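# Six arms hold cloth by handles above lanterns

## Task

Grip the cloth by its four handles, lift it, and hold it motionless with every part about a hand's width above the lantern tops, so that from above it covers the painted patch. At the end the cloth must touch nothing. Each lantern must still be upright in its original spot. The task fails if, at the finish, any arm touches the cloth fabric itself (not a handle) or any gripper is holding a lantern.

## Robot and tools

Robots: six identical i2rt Big YAM arms, arm1 to arm6, each with six joints, a two-finger gripper and a wrist camera. They are mounted on the table top (z about +0.72 m in the scene frame). arm1 sits at x=-0.87, y=+0.65 facing -90 degrees. arm2 sits at x=-0.87, y=-0.65 facing +90. arm3 sits at x=0.00, y=+0.65 facing -90. arm4 sits at x=0.00, y=-0.65 facing +90. arm5 sits at x=+0.87, y=+0.65 facing -90. arm6 sits at x=+0.87, y=-0.65 facing +90. Facing angles are counter-clockwise from +x, so the odd arms face -y and the even arms face +y, toward each other across the table. Each hand reaches roughly 1.0 m from its joint1 axis. Room cameras are cam_high (overhead) and cam_low (side view); the wrist cameras are armN_cam_wrist.

Frames: there is a single scene frame with its origin on the floor and +z up, and distances are in metres. The hand point is midway between the fingertips. The hand's z axis runs along the fingers, and the fingers open along its y axis. A calibration block gives each camera's intrinsics and T_world_to_cam for projecting scene points into images. Its values can be off by a couple of degrees and several millimetres, and more for wrist cameras, because their pose is computed from joint readings.

execute_actions: "actions" is a list holding exactly one action, or nothing. An empty list only returns the state and images. The action is an object keyed by arm name, and each entry has a "joints" object. Every value is an absolute target, not an offset. Joint angles are in radians and the gripper opening is in metres. Ranges, with the tolerance counted as reached: joint1_rad -2.879 to 2.879 (±0.045) rotates the arm about its base, positive is counter-clockwise seen from above, and 0 points the direction the base faces. joint2_rad 0 to 3.141 (±0.14) is the shoulder: 0 has the upper arm pointing back and roughly level, and increasing raises it and carries it forward. joint3_rad 0 to 3.019 (±0.09) is the elbow: 0 is folded, and larger values open it. joint4_rad -1.692 to 1.57 (±0.055) pitches the hand, positive tilts the fingers up. joint5_rad -1.57 to 1.57 (±0.03) yaws the hand, positive toward the arm's right. joint6_rad -2.094 to 2.094 (±0.035) rolls the hand, positive is clockwise viewed from behind. gripper_m 0 to 0.093 (±0.003) is the fingertip gap, with a grip force of roughly 50-62 N per pad. All arms in one action start together, and each action is limited to 15 s. Joints move at different speeds, so the hand can swing wide between postures. Any joint or arm you omit may keep pushing toward its previous target. An unknown key or out-of-range number makes the whole call rejected, and then nothing moves. "cameras" picks which images come back: omitted, null or ["all"] returns every camera, [] returns none. The "pictures" line lists the images in order.

wait: "seconds" from 0 to 10. It commands nothing and returns state and images. zoom_image: "camera" plus "region" [x0,y0,x1,y1] in pixels from the top-left, at most 504x504. It only works on a camera with a full image in the latest result. read_manual: returns URDF licence texts, section "licences". finished_scene: "scene" is the current scene's number. It ends that scene permanently and reports success, so call it only after the cloth has been held stable.

Result lines: joint_status tells how each commanded joint ended. "off_target" means it came to rest short of its target and may still push. After "contact_stop" or "time_out" the joint holds where it stopped. A time_out joint may keep a nearby target and push on, and on_its_own reports that. "joint command not followed" means a safety check withheld that arm's joints, often with a "cause:" line, but the gripper command still runs. Those joints show "not_followed" and may be retried on later actions. on_its_own lists what moves without being commanded, and its "held at" gives the held target, not the actual position. To relieve a pushing joint, send it its reported position. Very small target changes may not move a joint. MOTOR HOT appears from 85 °C. At 100 °C an OVER-TEMPERATURE FAULT drops that whole arm, and joints still short of target then read "limit_stop_at_motor_heat". Resend the targets after cooling. A stop in one call cancels the later motion calls in the same reply.

Avoid: hard contact between arms, which can end the run. The self-collision check can react late and ignores fingers, gripper housings and wrist cameras. Also avoid knocking lanterns over or off the work area, long hard pushing (it heats motors, as does holding loads), drops and slams. The arms do not stop on contact, and they do not wait for each other. Loose objects may occasionally be nudged by something outside your control. While you think, the simulation keeps running and the arms hold their last command.

Each tool is called after ">>>" by a JSON object that holds its "api" and its "payload", one argument or row to a line.

## Session

>>> {"api": "execute_actions", "payload": {
  "actions": []
}}

Scene clock: 0.00 s.
arm1.joint_positions: joint1_rad=+0.013 joint2_rad=+0.424 joint3_rad=+1.451 joint4_rad=-1.544 joint5_rad=-0.008 joint6_rad=+0.013 gripper_m=+0.095
arm1.joint_status: not commanded
arm1.hand: x=-0.8623 y=+0.5287 z=+1.3165 quat_wxyz=(-0.353, -0.614, -0.611, +0.353) (m; scene frame)
arm2.joint_positions: joint1_rad=-0.010 joint2_rad=+0.451 joint3_rad=+1.449 joint4_rad=-1.544 joint5_rad=-0.010 joint6_rad=-0.015 gripper_m=+0.095
arm2.joint_status: not commanded
arm2.hand: x=-0.8707 y=-0.5228 z=+1.2769 quat_wxyz=(-0.348, +0.620, -0.612, -0.346) (m; scene frame)
arm3.joint_positions: joint1_rad=+0.017 joint2_rad=+0.424 joint3_rad=+1.448 joint4_rad=-1.522 joint5_rad=+0.005 joint6_rad=+0.007 gripper_m=+0.095
arm3.joint_status: not commanded
arm3.hand: x=-0.0001 y=+0.5312 z=+1.3128 quat_wxyz=(-0.360, -0.611, -0.604, +0.363) (m; scene frame)
arm4.joint_positions: joint1_rad=-0.001 joint2_rad=+0.422 joint3_rad=+1.478 joint4_rad=-1.532 joint5_rad=+0.009 joint6_rad=+0.003 gripper_m=+0.094
arm4.joint_status: not commanded
arm4.hand: x=+0.0027 y=-0.5388 z=+1.3286 quat_wxyz=(-0.371, +0.599, -0.609, -0.364) (m; scene frame)
arm5.joint_positions: joint1_rad=-0.011 joint2_rad=+0.447 joint3_rad=+1.465 joint4_rad=-1.548 joint5_rad=-0.015 joint6_rad=+0.005 gripper_m=+0.095
arm5.joint_status: not commanded
arm5.hand: x=+0.8604 y=+0.5211 z=+1.2772 quat_wxyz=(-0.346, -0.633, -0.598, +0.350) (m; scene frame)
arm6.joint_positions: joint1_rad=-0.014 joint2_rad=+0.440 joint3_rad=+1.454 joint4_rad=-1.553 joint5_rad=-0.013 joint6_rad=-0.002 gripper_m=+0.094
arm6.joint_status: not commanded
arm6.hand: x=+0.8707 y=-0.5295 z=+1.3648 quat_wxyz=(-0.350, +0.611, -0.619, -0.349) (m; scene frame)
pictures: arm1_cam_wrist, arm2_cam_wrist, arm3_cam_wrist, arm4_cam_wrist, arm5_cam_wrist, arm6_cam_wrist, cam_high, cam_low
Images, in order (width x height): arm1_cam_wrist 504x504, arm2_cam_wrist 504x504, arm3_cam_wrist 504x504, arm4_cam_wrist 504x504, arm5_cam_wrist 504x504, arm6_cam_wrist 504x504, cam_high 896x504, cam_low 896x504.

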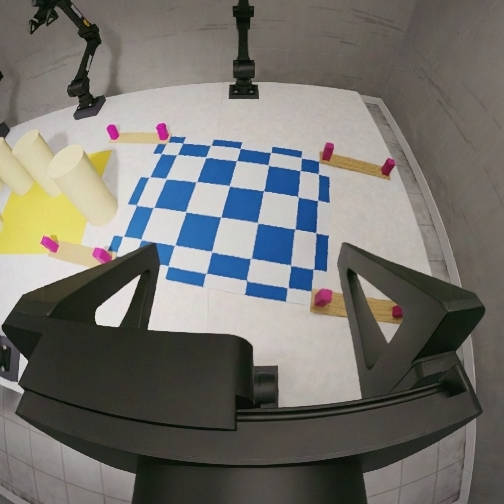

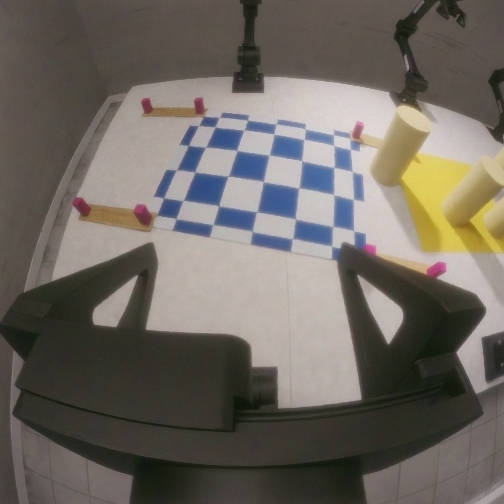

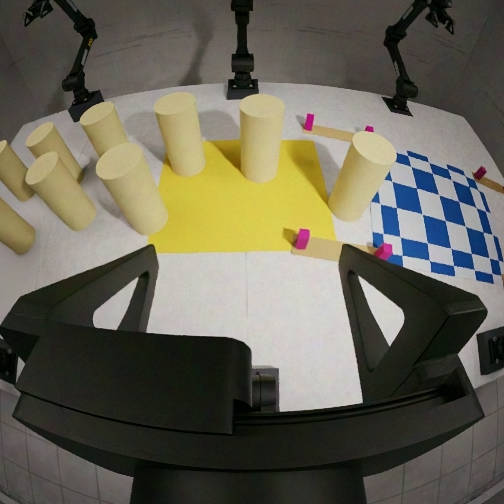

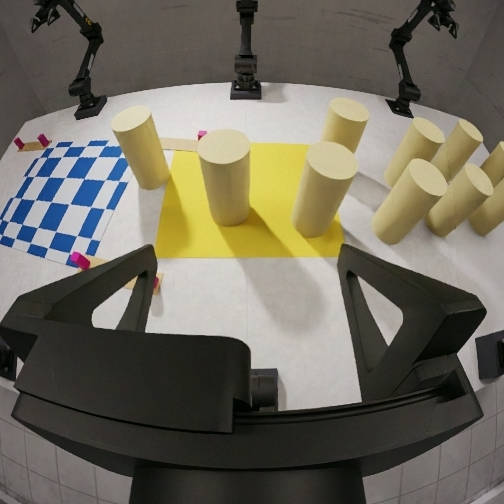

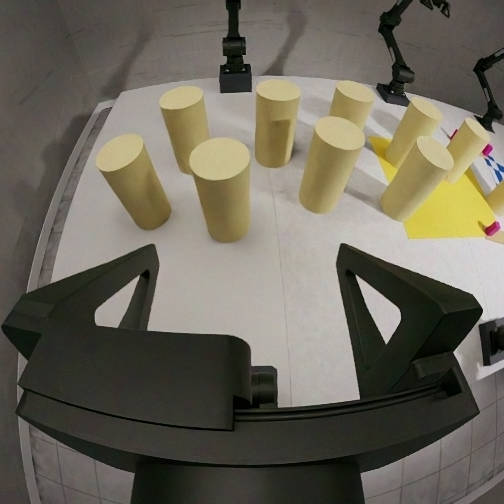

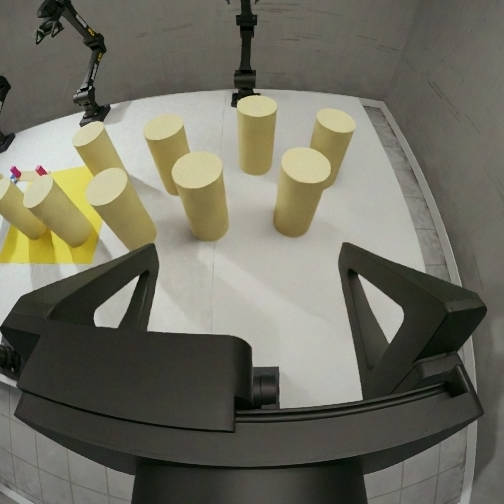

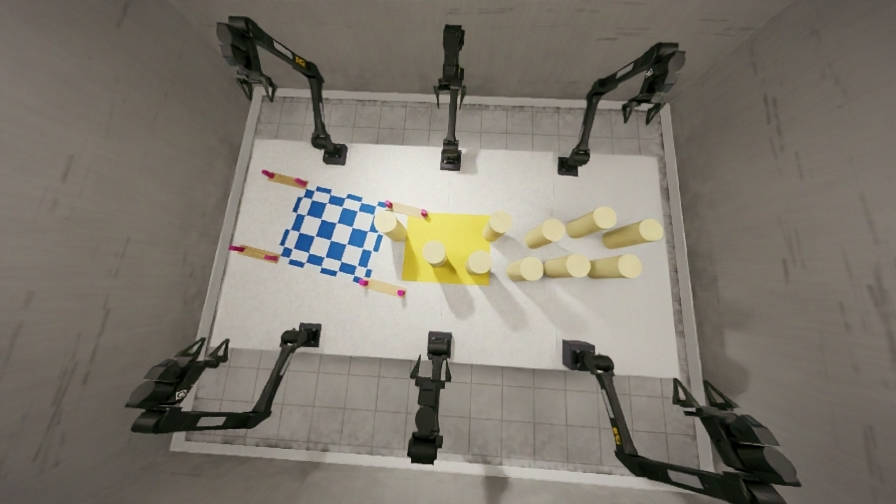

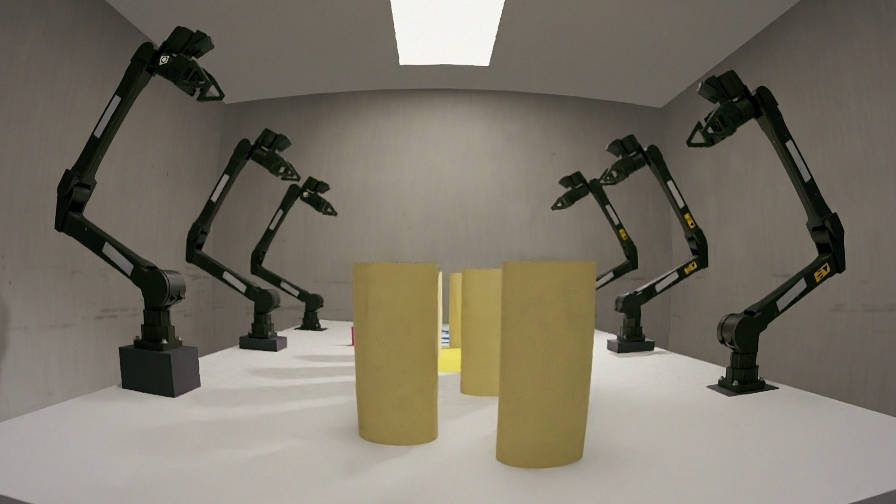

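>>> {"api": "zoom_image", "payload": {
  "camera": "cam_high",
  "region": [210, 150, 530, 330]
}}

>>> {"api": "zoom_image", "payload": {
  "camera": "arm1_cam_wrist",
  "region": [0, 100, 250, 300]
}}

>>> {"api": "zoom_image", "payload": {
  "camera": "arm1_cam_wrist",
  "region": [280, 120, 450, 340]
}}

Region (210, 150, 530, 330) of cam_high's 896x504 image, scaled by 1.575, with more detail than that image has; it fills the top 284 rows of this view, and the rest is white.

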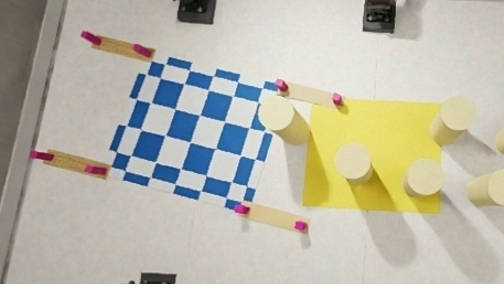

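Region (0, 100, 250, 300) of arm1_cam_wrist's 504x504 image, scaled by 2.016, with more detail than that image has; it fills the top 403 rows of this view, and the rest is white.

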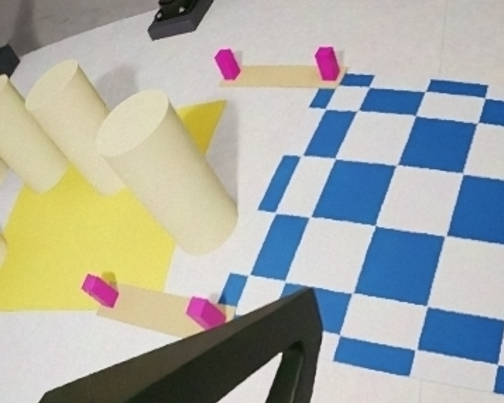

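Region (280, 120, 450, 340) of arm1_cam_wrist's 504x504 image, scaled by 2.291, with more detail than that image has; it fills the left 389 columns of this view, and the rest is white.

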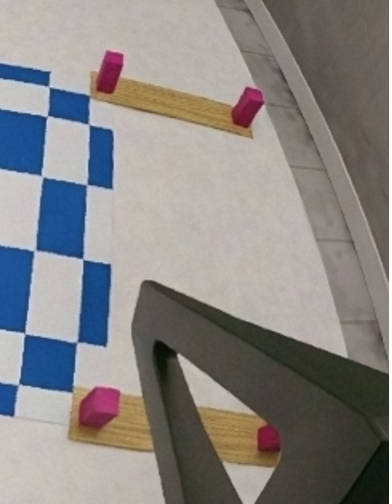

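>>> {"api": "zoom_image", "payload": {
  "camera": "cam_high",
  "region": [220, 160, 420, 310]
}}

>>> {"api": "zoom_image", "payload": {
  "camera": "cam_high",
  "region": [360, 170, 560, 320]
}}

>>> {"api": "zoom_image", "payload": {
  "camera": "cam_high",
  "region": [480, 170, 680, 320]
}}

>>> {"api": "zoom_image", "payload": {
  "camera": "cam_low",
  "region": [300, 230, 650, 480]
}}

Region (220, 160, 420, 310) of cam_high's 896x504 image, scaled by 2.520, with more detail than that image has; it fills the top 378 rows of this view, and the rest is white.

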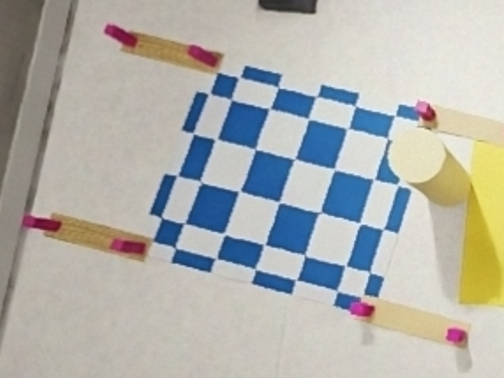

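Region (360, 170, 560, 320) of cam_high's 896x504 image, scaled by 2.520, with more detail than that image has; it fills the top 378 rows of this view, and the rest is white.

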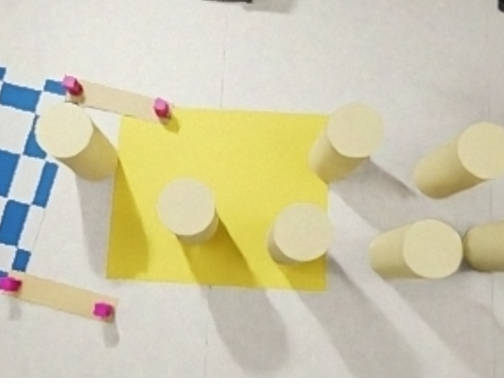

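Region (480, 170, 680, 320) of cam_high's 896x504 image, scaled by 2.520, with more detail than that image has; it fills the top 378 rows of this view, and the rest is white.

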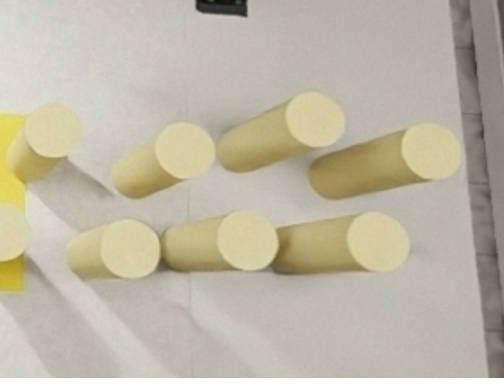

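Region (300, 230, 650, 480) of cam_low's 896x504 image, scaled by 1.440, with more detail than that image has; it fills the top 360 rows of this view, and the rest is white.

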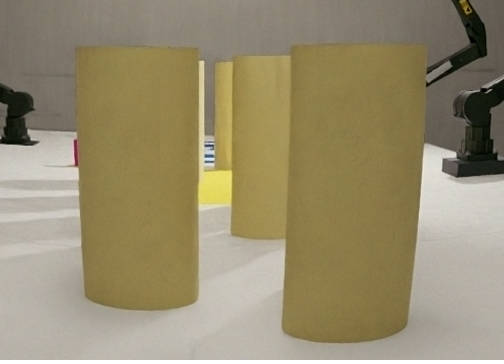

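>>> {"api": "zoom_image", "payload": {
  "camera": "arm3_cam_wrist",
  "region": [130, 100, 410, 280]
}}

>>> {"api": "zoom_image", "payload": {
  "camera": "arm4_cam_wrist",
  "region": [60, 110, 360, 310]
}}

>>> {"api": "zoom_image", "payload": {
  "camera": "arm2_cam_wrist",
  "region": [60, 80, 260, 250]
}}

>>> {"api": "zoom_image", "payload": {
  "camera": "arm2_cam_wrist",
  "region": [280, 90, 480, 300]
}}

Region (130, 100, 410, 280) of arm3_cam_wrist's 504x504 image, scaled by 1.800, with more detail than that image has; it fills the top 324 rows of this view, and the rest is white.

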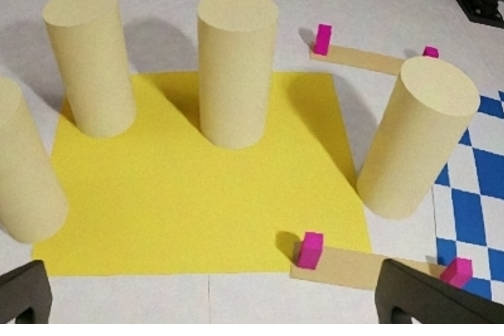

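Region (60, 110, 360, 310) of arm4_cam_wrist's 504x504 image, scaled by 1.680, with more detail than that image has.

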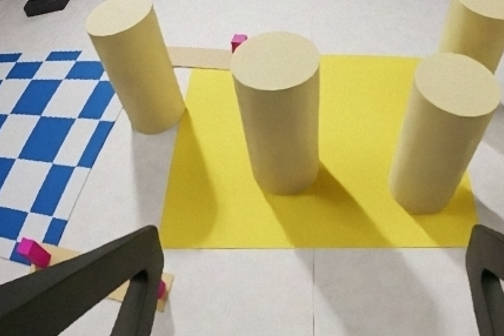

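Region (60, 80, 260, 250) of arm2_cam_wrist's 504x504 image, scaled by 2.520, with more detail than that image has; it fills the top 428 rows of this view, and the rest is white.

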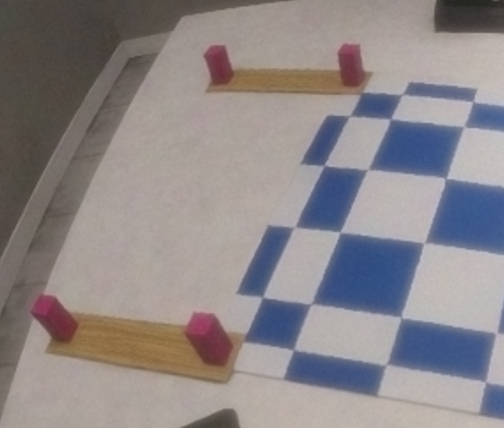

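Region (280, 90, 480, 300) of arm2_cam_wrist's 504x504 image, scaled by 2.400, with more detail than that image has; it fills the left 480 columns of this view, and the rest is white.

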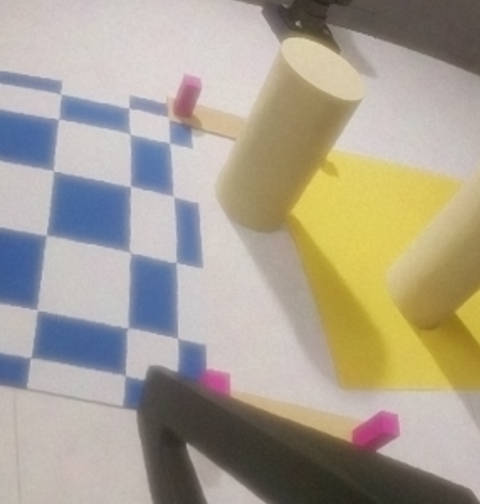

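>>> {"api": "execute_actions", "payload": {
  "actions": [
    {"arm1":{"joints":{"joint1_rad":-1.135,"joint2_rad":1.587,"joint3_rad":1.254,"joint4_rad":-1.238,"joint5_rad":0,"joint6_rad":-0.908,"gripper_m":0.09}},"arm2":{"joints":{"joint1_rad":0.826,"joint2_rad":2.305,"joint3_rad":2.301,"joint4_rad":-1.396,"joint5_rad":0,"joint6_rad":1.052,"gripper_m":0.09}},"arm3":{"joints":{"joint1_rad":-0.799,"joint2_rad":1.855,"joint3_rad":1.632,"joint4_rad":-1.348,"joint5_rad":0,"joint6_rad":-0.572,"gripper_m":0.09}},"arm4":{"joints":{"joint1_rad":0.982,"joint2_rad":2.145,"joint3_rad":2.0755,"joint4_rad":-1.501,"joint5_rad":0,"joint6_rad":1.209,"gripper_m":0.09}}}
  ],
  "cameras": ["arm1_cam_wrist","arm2_cam_wrist","arm3_cam_wrist","arm4_cam_wrist","cam_high"]
}}

Scene clock: 122.17 s.
arm1.joint_positions: joint1_rad=-1.141 joint2_rad=+1.587 joint3_rad=+1.250 joint4_rad=-1.241 joint5_rad=-0.001 joint6_rad=-0.899 gripper_m=+0.090
arm1.joint_status: all done
arm1.hand: x=-1.2849 y=+0.4668 z=+0.9037 quat_wxyz=(+0.007, -0.793, -0.610, -0.001) (m; scene frame)
arm2.joint_positions: joint1_rad=+0.829 joint2_rad=+2.314 joint3_rad=+2.279 joint4_rad=-1.396 joint5_rad=-0.001 joint6_rad=+1.037 gripper_m=+0.090
arm2.joint_status: all done
arm2.hand: x=-1.4204 y=-0.1495 z=+0.8330 quat_wxyz=(+0.010, +0.630, -0.773, -0.069) (m; scene frame)
arm3.joint_positions: joint1_rad=-0.808 joint2_rad=+1.851 joint3_rad=+1.622 joint4_rad=-1.352 joint5_rad=+0.000 joint6_rad=-0.559 gripper_m=+0.090
arm3.joint_status: all done
arm3.hand: x=-0.4137 y=+0.2711 z=+0.9004 quat_wxyz=(+0.001, -0.796, -0.605, -0.004) (m; scene frame)
arm4.joint_positions: joint1_rad=+0.993 joint2_rad=+2.144 joint3_rad=+2.050 joint4_rad=-1.495 joint5_rad=+0.001 joint6_rad=+1.197 gripper_m=+0.090
arm4.joint_status: all done
arm4.hand: x=-0.5502 y=-0.2856 z=+0.8913 quat_wxyz=(-0.003, +0.629, -0.777, +0.009) (m; scene frame)
arm5.joint_positions: joint1_rad=-0.011 joint2_rad=+0.447 joint3_rad=+1.465 joint4_rad=-1.548 joint5_rad=-0.015 joint6_rad=+0.005 gripper_m=+0.095
arm5.joint_status: not commanded
arm5.hand: x=+0.8604 y=+0.5211 z=+1.2772 quat_wxyz=(-0.346, -0.633, -0.598, +0.350) (m; scene frame)
arm6.joint_positions: joint1_rad=-0.014 joint2_rad=+0.440 joint3_rad=+1.454 joint4_rad=-1.553 joint5_rad=-0.013 joint6_rad=-0.002 gripper_m=+0.094
arm6.joint_status: not commanded
arm6.hand: x=+0.8707 y=-0.5295 z=+1.3648 quat_wxyz=(-0.350, +0.611, -0.619, -0.349) (m; scene frame)
pictures: arm1_cam_wrist, arm2_cam_wrist, arm3_cam_wrist, arm4_cam_wrist, cam_high
camera_calibration (this result's frames):
arm1_cam_wrist: T_world_to_cam=[[-0.964897, 0.262569, 0.00564355, -1.36462], [0.214084, 0.773911, 0.596011, -0.620828], [0.152127, 0.576297, -0.802957, 0.780877], [0, 0, 0, 1]] pos_world=[-1.3026, 0.388757, 1.00473]
arm2_cam_wrist: T_world_to_cam=[[0.973461, -0.20155, -0.108405, 1.44467], [-0.113179, -0.83569, 0.537413, -0.731064], [-0.198908, -0.510881, -0.836323, 0.463452], [0, 0, 0, 1]] pos_world=[-1.39689, -0.0830005, 0.937088]
arm3_cam_wrist: T_world_to_cam=[[-0.960251, 0.278495, -0.0189557, -0.454213], [0.213122, 0.775313, 0.594532, -0.647265], [0.180271, 0.56686, -0.803848, 0.771774], [0, 0, 0, 1]] pos_world=[-0.43734, 0.190841, 0.996599]
arm4_cam_wrist: T_world_to_cam=[[0.977136, -0.212378, 0.0100691, 0.469284], [-0.178245, -0.792435, 0.583332, -0.838807], [-0.115908, -0.571789, -0.812171, 0.618211], [0, 0, 0, 1]] pos_world=[-0.536412, -0.211547, 0.986671]
Images, in order (width x height): arm1_cam_wrist 504x504, arm2_cam_wrist 504x504, arm3_cam_wrist 504x504, arm4_cam_wrist 504x504, cam_high 896x504.

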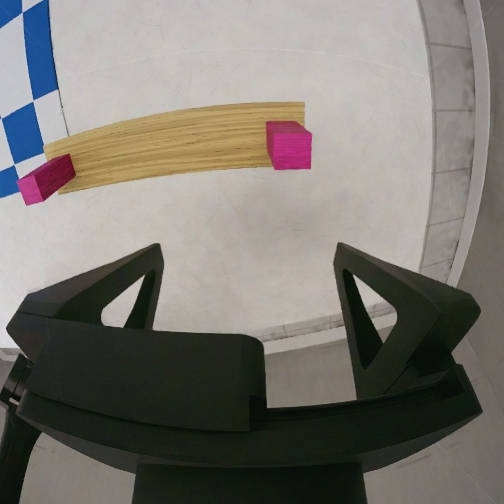

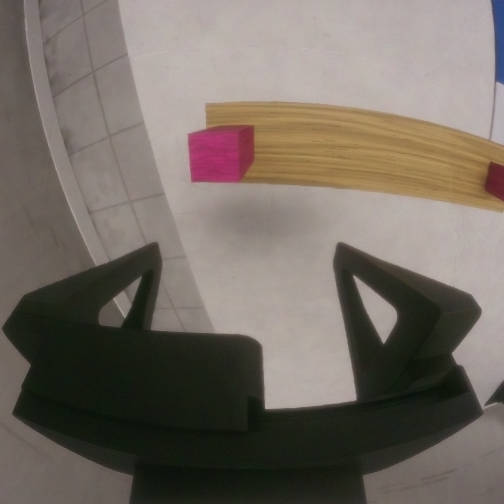

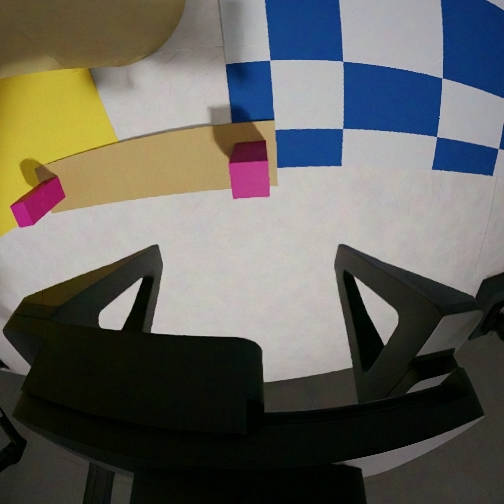

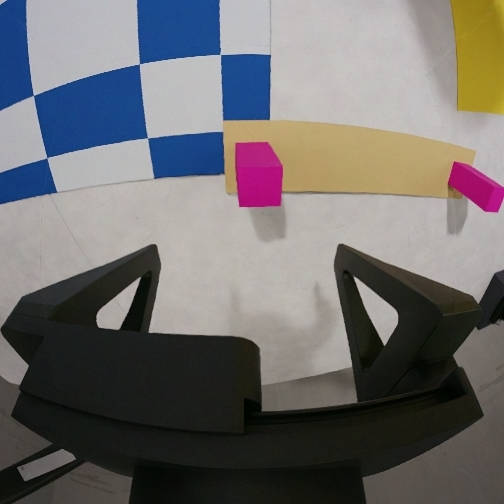

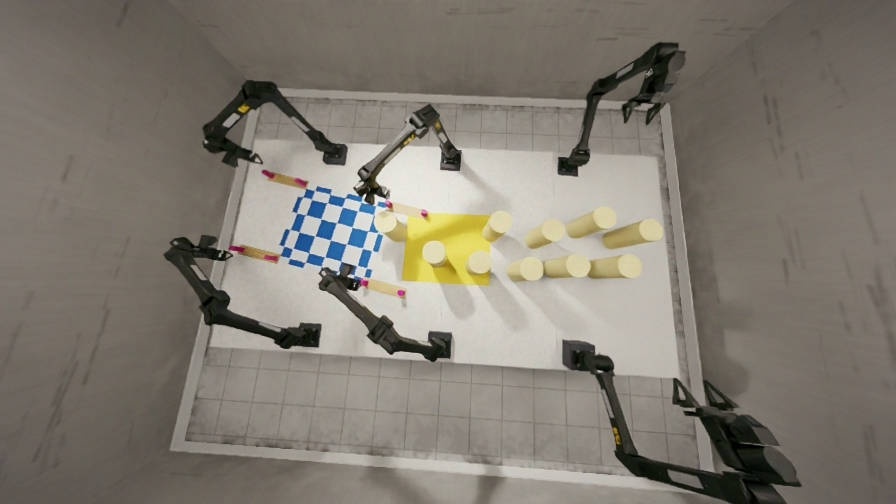

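>>> {"api": "zoom_image", "payload": {
  "camera": "arm3_cam_wrist",
  "region": [200, 110, 320, 220]
}}

>>> {"api": "zoom_image", "payload": {
  "camera": "arm4_cam_wrist",
  "region": [200, 110, 320, 220]
}}

>>> {"api": "zoom_image", "payload": {
  "camera": "arm1_cam_wrist",
  "region": [230, 90, 350, 200]
}}

>>> {"api": "zoom_image", "payload": {
  "camera": "arm2_cam_wrist",
  "region": [170, 90, 290, 200]
}}

Region (200, 110, 320, 220) of arm3_cam_wrist's 504x504 image, scaled by 4.200, with more detail than that image has; it fills the top 462 rows of this view, and the rest is white.

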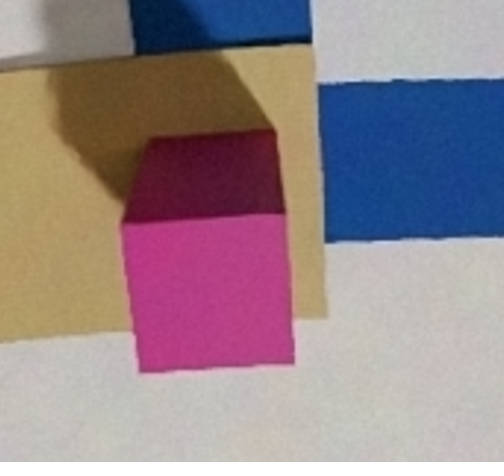

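Region (200, 110, 320, 220) of arm4_cam_wrist's 504x504 image, scaled by 4.200, with more detail than that image has; it fills the top 462 rows of this view, and the rest is white.

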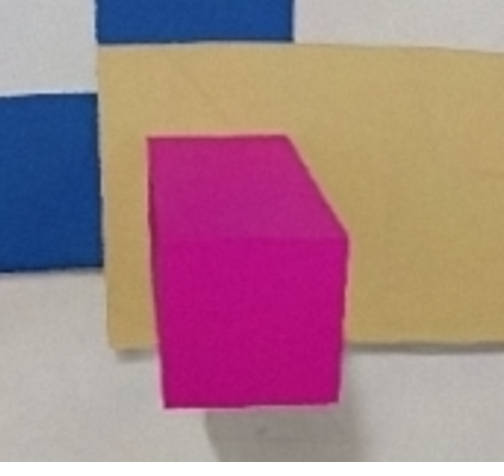

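Region (230, 90, 350, 200) of arm1_cam_wrist's 504x504 image, scaled by 4.200, with more detail than that image has; it fills the top 462 rows of this view, and the rest is white.

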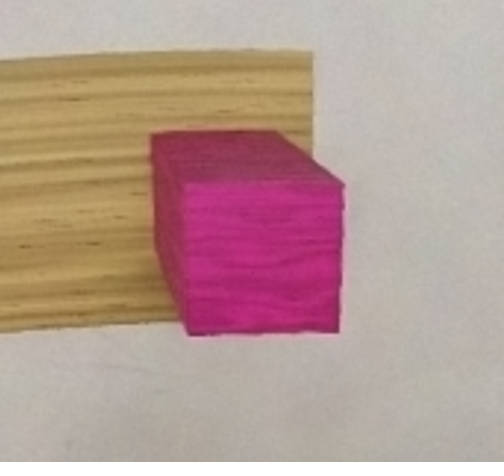

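Region (170, 90, 290, 200) of arm2_cam_wrist's 504x504 image, scaled by 4.200, with more detail than that image has; it fills the top 462 rows of this view, and the rest is white.

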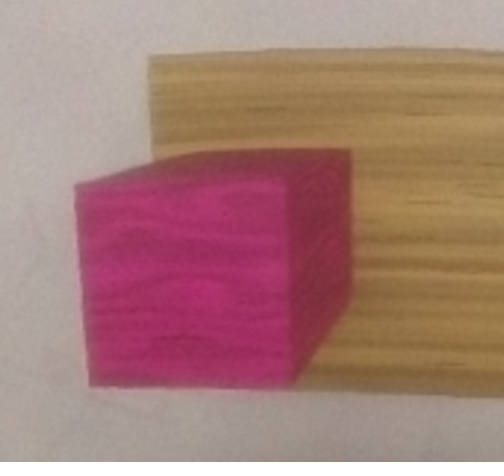

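>>> {"api": "execute_actions", "payload": {
  "actions": [
    {"arm1":{"joints":{"joint1_rad":-1.146,"joint2_rad":1.861,"joint3_rad":1.213,"joint4_rad":-0.923}},"arm2":{"joints":{"joint1_rad":0.812,"joint2_rad":2.576,"joint3_rad":2.590,"joint4_rad":-1.465}},"arm3":{"joints":{"joint1_rad":-0.792,"joint2_rad":1.984,"joint3_rad":1.455,"joint4_rad":-1.042}},"arm4":{"joints":{"joint1_rad":0.975,"joint2_rad":2.198,"joint3_rad":1.872,"joint4_rad":-1.245}}}
  ],
  "cameras": ["arm1_cam_wrist","arm2_cam_wrist","arm3_cam_wrist","arm4_cam_wrist","cam_low"]
}}

Scene clock: 162.47 s.
arm1.joint_positions: joint1_rad=-1.141 joint2_rad=+1.878 joint3_rad=+1.203 joint4_rad=-0.934 joint5_rad=-0.001 joint6_rad=-0.899 gripper_m=+0.090
arm1.joint_status: all done
arm1.hand: x=-1.3192 y=+0.4541 z=+0.7546 quat_wxyz=(+0.003, -0.793, -0.610, -0.016) (m; scene frame)
arm2.joint_positions: joint1_rad=+0.820 joint2_rad=+2.578 joint3_rad=+2.538 joint4_rad=-1.453 joint5_rad=-0.001 joint6_rad=+1.037 gripper_m=+0.090
arm2.joint_status: all done
arm2.hand: x=-1.4412 y=-0.1205 z=+0.7417 quat_wxyz=(+0.006, +0.627, -0.778, -0.038) (m; scene frame)
arm3.joint_positions: joint1_rad=-0.802 joint2_rad=+2.010 joint3_rad=+1.445 joint4_rad=-1.057 joint5_rad=+0.000 joint6_rad=-0.559 gripper_m=+0.090
arm3.joint_status: all done
arm3.hand: x=-0.4067 y=+0.2733 z=+0.7518 quat_wxyz=(+0.003, -0.794, -0.608, -0.024) (m; scene frame)
arm4.joint_positions: joint1_rad=+0.986 joint2_rad=+2.187 joint3_rad=+1.865 joint4_rad=-1.254 joint5_rad=+0.001 joint6_rad=+1.197 gripper_m=+0.090
arm4.joint_status: all done
arm4.hand: x=-0.5456 y=-0.2839 z=+0.7946 quat_wxyz=(-0.001, +0.627, -0.779, +0.003) (m; scene frame)
arm5.joint_positions: joint1_rad=-0.011 joint2_rad=+0.447 joint3_rad=+1.465 joint4_rad=-1.548 joint5_rad=-0.015 joint6_rad=+0.005 gripper_m=+0.095
arm5.joint_status: not commanded
arm5.hand: x=+0.8604 y=+0.5211 z=+1.2772 quat_wxyz=(-0.346, -0.633, -0.598, +0.350) (m; scene frame)
arm6.joint_positions: joint1_rad=-0.014 joint2_rad=+0.440 joint3_rad=+1.454 joint4_rad=-1.553 joint5_rad=-0.013 joint6_rad=-0.002 gripper_m=+0.094
arm6.joint_status: not commanded
arm6.hand: x=+0.8707 y=-0.5295 z=+1.3648 quat_wxyz=(-0.350, +0.611, -0.619, -0.349) (m; scene frame)
pictures: arm1_cam_wrist, arm2_cam_wrist, arm3_cam_wrist, arm4_cam_wrist, cam_low
camera_calibration (this result's frames):
arm1_cam_wrist: T_world_to_cam=[[-0.9647, 0.262705, -0.0184267, -1.37523], [0.197034, 0.766428, 0.611364, -0.545478], [0.174731, 0.586152, -0.791135, 0.690155], [0, 0, 0, 1]] pos_world=[-1.3398, 0.374813, 0.854151]
arm2_cam_wrist: T_world_to_cam=[[0.975026, -0.215075, -0.0553756, 1.42216], [-0.146806, -0.811252, 0.565966, -0.726719], [-0.166649, -0.543702, -0.822567, 0.430102], [0, 0, 0, 1]] pos_world=[-1.42166, -0.049834, 0.843839]
arm3_cam_wrist: T_world_to_cam=[[-0.961124, 0.273151, -0.0403545, -0.433659], [0.189762, 0.75961, 0.62208, -0.588007], [0.200576, 0.590238, -0.781913, 0.635156], [0, 0, 0, 1]] pos_world=[-0.432616, 0.190218, 0.844924]
arm4_cam_wrist: T_world_to_cam=[[0.975778, -0.218748, -0.00237357, 0.473493], [-0.176943, -0.795583, 0.57943, -0.777324], [-0.128638, -0.564975, -0.815019, 0.538443], [0, 0, 0, 1]] pos_world=[-0.530302, -0.210643, 0.890369]
Images, in order (width x height): arm1_cam_wrist 504x504, arm2_cam_wrist 504x504, arm3_cam_wrist 504x504, arm4_cam_wrist 504x504, cam_low 896x504.

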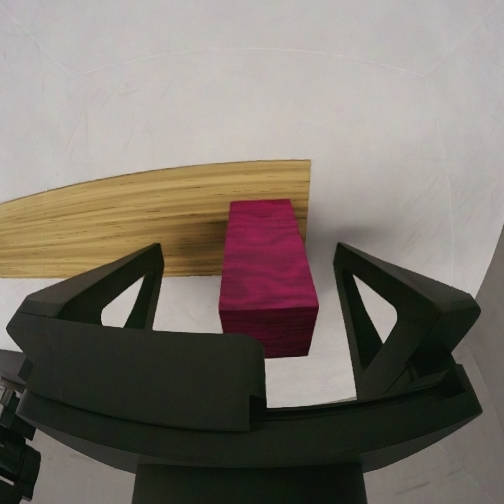

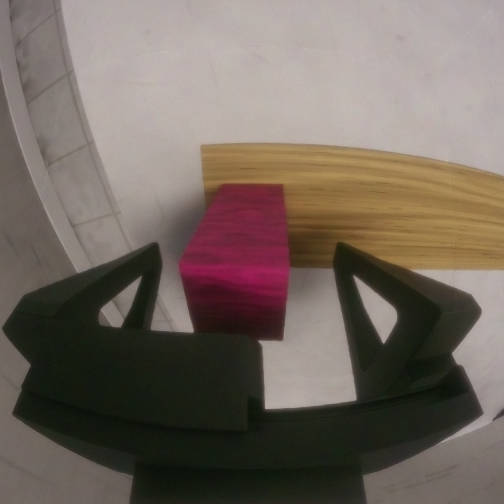

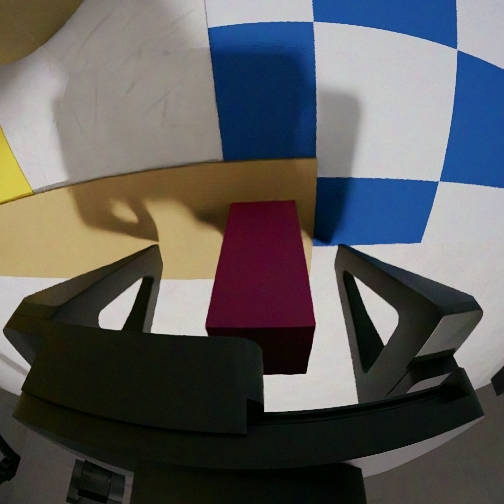

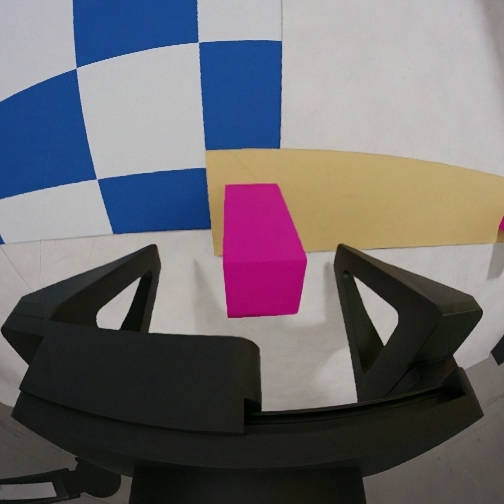

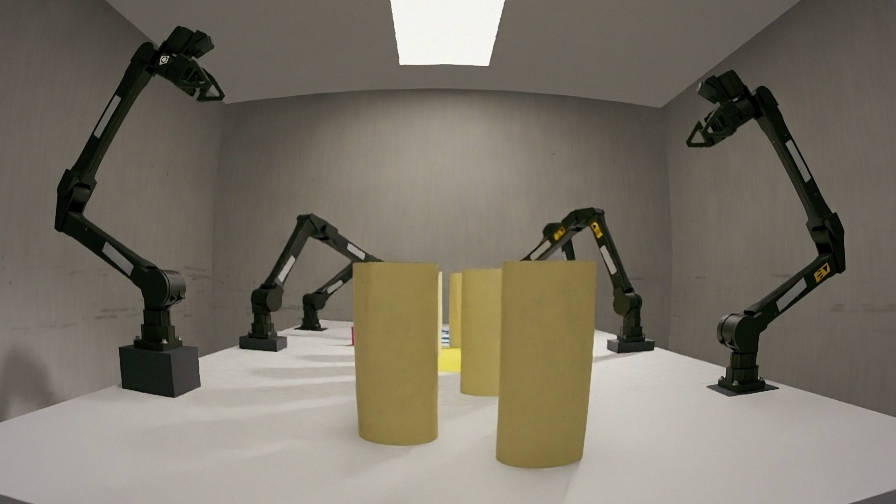

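>>> {"api": "execute_actions", "payload": {
  "actions": [
    {"arm1":{"joints":{"joint2_rad":1.827}},"arm3":{"joints":{"joint2_rad":1.957}},"arm4":{"joints":{"joint2_rad":2.215}}}
  ],
  "cameras": ["arm1_cam_wrist","arm3_cam_wrist","arm4_cam_wrist"]
}}

Scene clock: 177.07 s.
arm1.joint_positions: joint1_rad=-1.141 joint2_rad=+1.837 joint3_rad=+1.203 joint4_rad=-0.934 joint5_rad=-0.001 joint6_rad=-0.899 gripper_m=+0.090
arm1.joint_status: all done
arm1.hand: x=-1.3240 y=+0.4517 z=+0.7741 quat_wxyz=(+0.008, -0.793, -0.610, +0.004) (m; scene frame)
arm2.joint_positions: joint1_rad=+0.820 joint2_rad=+2.578 joint3_rad=+2.538 joint4_rad=-1.453 joint5_rad=-0.001 joint6_rad=+1.037 gripper_m=+0.090
arm2.joint_status: not commanded
arm2.hand: x=-1.4412 y=-0.1205 z=+0.7417 quat_wxyz=(+0.006, +0.627, -0.778, -0.038) (m; scene frame)
arm3.joint_positions: joint1_rad=-0.802 joint2_rad=+1.982 joint3_rad=+1.445 joint4_rad=-1.057 joint5_rad=+0.000 joint6_rad=-0.559 gripper_m=+0.090
arm3.joint_status: all done
arm3.hand: x=-0.4093 y=+0.2708 z=+0.7671 quat_wxyz=(+0.001, -0.794, -0.608, -0.010) (m; scene frame)
arm4.joint_positions: joint1_rad=+0.986 joint2_rad=+2.187 joint3_rad=+1.865 joint4_rad=-1.254 joint5_rad=+0.001 joint6_rad=+1.197 gripper_m=+0.090
arm4.joint_status: all done
arm4.hand: x=-0.5456 y=-0.2839 z=+0.7946 quat_wxyz=(-0.001, +0.627, -0.779, +0.003) (m; scene frame)
arm5.joint_positions: joint1_rad=-0.011 joint2_rad=+0.447 joint3_rad=+1.465 joint4_rad=-1.548 joint5_rad=-0.015 joint6_rad=+0.005 gripper_m=+0.095
arm5.joint_status: not commanded
arm5.hand: x=+0.8604 y=+0.5211 z=+1.2772 quat_wxyz=(-0.346, -0.633, -0.598, +0.350) (m; scene frame)
arm6.joint_positions: joint1_rad=-0.014 joint2_rad=+0.440 joint3_rad=+1.454 joint4_rad=-1.553 joint5_rad=-0.013 joint6_rad=-0.002 gripper_m=+0.094
arm6.joint_status: not commanded
arm6.hand: x=+0.8707 y=-0.5295 z=+1.3648 quat_wxyz=(-0.350, +0.611, -0.619, -0.349) (m; scene frame)
pictures: arm1_cam_wrist, arm3_cam_wrist, arm4_cam_wrist
camera_calibration (this result's frames):
arm1_cam_wrist: T_world_to_cam=[[-0.964944, 0.2621, 0.0136638, -1.40377], [0.219272, 0.776472, 0.590772, -0.513725], [0.144232, 0.573058, -0.806723, 0.685389], [0, 0, 0, 1]] pos_world=[-1.34077, 0.374054, 0.875595]
arm3_cam_wrist: T_world_to_cam=[[-0.961826, 0.27247, -0.0254945, -0.446412], [0.202579, 0.771538, 0.603067, -0.578528], [0.183988, 0.574881, -0.797283, 0.658276], [0, 0, 0, 1]] pos_world=[-0.433287, 0.18956, 0.862343]
arm4_cam_wrist: T_world_to_cam=[[0.975778, -0.218748, -0.00237357, 0.473493], [-0.176943, -0.795583, 0.57943, -0.777324], [-0.128638, -0.564975, -0.815019, 0.538443], [0, 0, 0, 1]] pos_world=[-0.530302, -0.210643, 0.890369]
Images, in order (width x height): arm1_cam_wrist 504x504, arm3_cam_wrist 504x504, arm4_cam_wrist 504x504.

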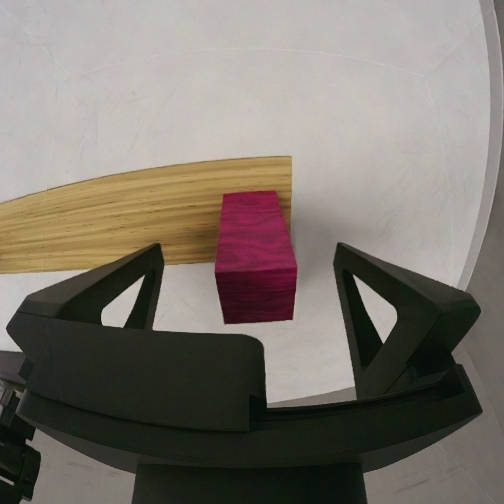

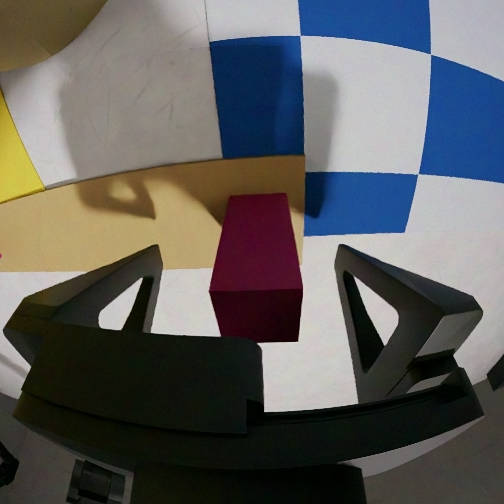

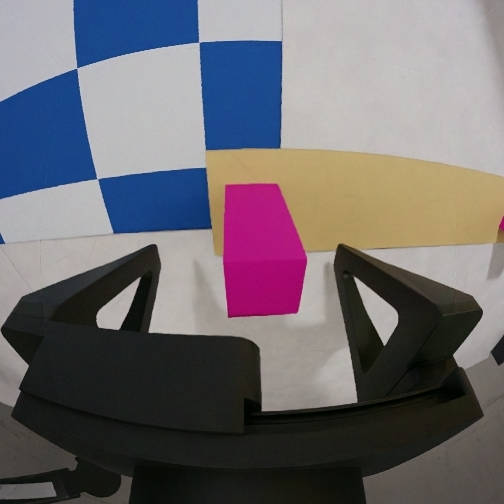

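>>> {"api": "execute_actions", "payload": {
  "actions": [
    {"arm1":{"joints":{"gripper_m":0.0}},"arm2":{"joints":{"gripper_m":0.0}},"arm3":{"joints":{"gripper_m":0.0}},"arm4":{"joints":{"gripper_m":0.0}}}
  ],
  "cameras": ["arm1_cam_wrist","arm2_cam_wrist","arm3_cam_wrist","arm4_cam_wrist"]
}}

Scene clock: 180.23 s.
arm1.joint_positions: joint1_rad=-1.142 joint2_rad=+1.837 joint3_rad=+1.203 joint4_rad=-0.933 joint5_rad=+0.000 joint6_rad=-0.910 gripper_m=+0.029
arm1.joint_status: gripper_m off_target (ended at +0.029, target +0.000)
arm1.hand: x=-1.3243 y=+0.4519 z=+0.7741 quat_wxyz=(+0.008, -0.789, -0.614, +0.004) (m; scene frame)
arm2.joint_positions: joint1_rad=+0.817 joint2_rad=+2.573 joint3_rad=+2.542 joint4_rad=-1.462 joint5_rad=+0.012 joint6_rad=+1.028 gripper_m=+0.030
arm2.joint_status: gripper_m off_target (ended at +0.030, target +0.000)
arm2.hand: x=-1.4380 y=-0.1178 z=+0.7468 quat_wxyz=(-0.001, +0.630, -0.776, -0.039) (m; scene frame)
arm3.joint_positions: joint1_rad=-0.802 joint2_rad=+1.982 joint3_rad=+1.445 joint4_rad=-1.052 joint5_rad=+0.001 joint6_rad=-0.562 gripper_m=+0.029
arm3.joint_status: gripper_m off_target (ended at +0.029, target +0.000)
arm3.hand: x=-0.4104 y=+0.2700 z=+0.7671 quat_wxyz=(+0.002, -0.793, -0.609, -0.007) (m; scene frame)
arm4.joint_positions: joint1_rad=+0.986 joint2_rad=+2.187 joint3_rad=+1.865 joint4_rad=-1.251 joint5_rad=-0.002 joint6_rad=+1.200 gripper_m=+0.029
arm4.joint_status: gripper_m off_target (ended at +0.029, target +0.000)
arm4.hand: x=-0.5463 y=-0.2838 z=+0.7946 quat_wxyz=(+0.001, +0.626, -0.780, +0.002) (m; scene frame)
arm5.joint_positions: joint1_rad=-0.011 joint2_rad=+0.447 joint3_rad=+1.465 joint4_rad=-1.548 joint5_rad=-0.015 joint6_rad=+0.005 gripper_m=+0.095
arm5.joint_status: not commanded
arm5.hand: x=+0.8604 y=+0.5211 z=+1.2772 quat_wxyz=(-0.346, -0.633, -0.598, +0.350) (m; scene frame)
arm6.joint_positions: joint1_rad=-0.014 joint2_rad=+0.440 joint3_rad=+1.454 joint4_rad=-1.553 joint5_rad=-0.013 joint6_rad=-0.002 gripper_m=+0.094
arm6.joint_status: not commanded
arm6.hand: x=+0.8707 y=-0.5295 z=+1.3648 quat_wxyz=(-0.350, +0.611, -0.619, -0.349) (m; scene frame)
pictures: arm1_cam_wrist, arm2_cam_wrist, arm3_cam_wrist, arm4_cam_wrist
camera_calibration (this result's frames):
arm1_cam_wrist: T_world_to_cam=[[-0.967675, 0.25177, 0.0146998, -1.40387], [0.211512, 0.778436, 0.591017, -0.525187], [0.137358, 0.575022, -0.806525, 0.675169], [0, 0, 0, 1]] pos_world=[-1.34015, 0.37404, 0.875572]
arm2_cam_wrist: T_world_to_cam=[[0.97682, -0.208495, -0.0485011, 1.41816], [-0.147001, -0.81806, 0.556029, -0.720691], [-0.155606, -0.536011, -0.829746, 0.458433], [0, 0, 0, 1]] pos_world=[-1.4199, -0.048164, 0.849891]
arm3_cam_wrist: T_world_to_cam=[[-0.962785, 0.269442, -0.0211263, -0.450119], [0.203305, 0.773528, 0.600267, -0.575771], [0.178079, 0.573633, -0.79952, 0.658543], [0, 0, 0, 1]] pos_world=[-0.433583, 0.188894, 0.862625]
arm4_cam_wrist: T_world_to_cam=[[0.975171, -0.221372, -0.0059565, 0.475975], [-0.176811, -0.794503, 0.58095, -0.778165], [-0.133339, -0.565473, -0.813917, 0.534844], [0, 0, 0, 1]] pos_world=[-0.530429, -0.210447, 0.890229]
Images, in order (width x height): arm1_cam_wrist 504x504, arm2_cam_wrist 504x504, arm3_cam_wrist 504x504, arm4_cam_wrist 504x504.

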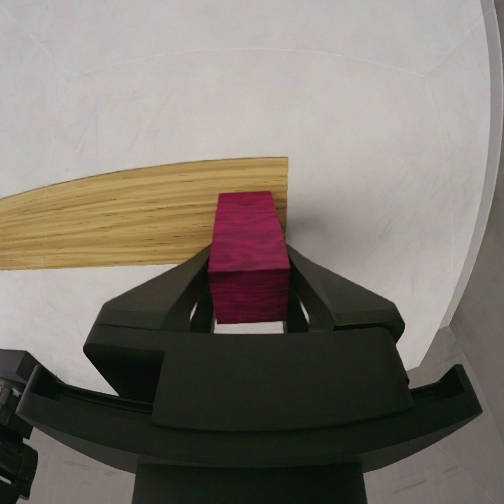

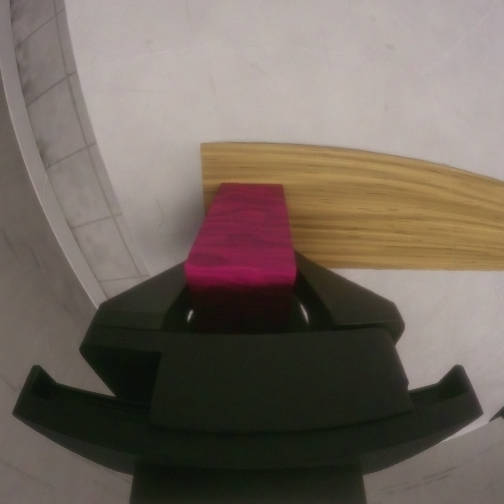

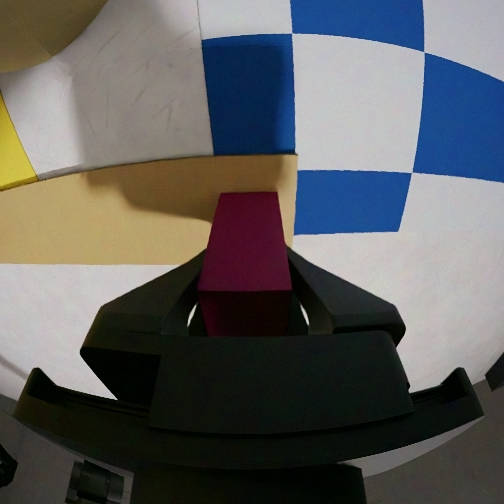

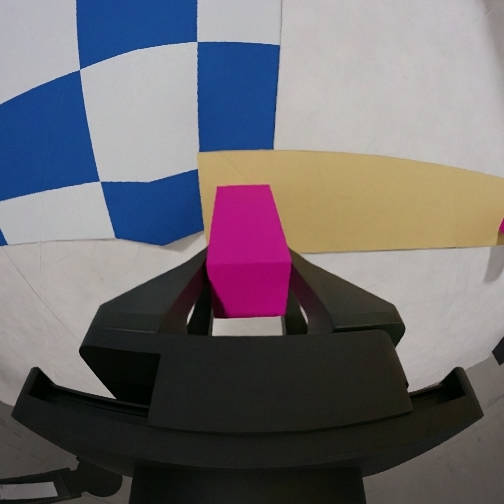

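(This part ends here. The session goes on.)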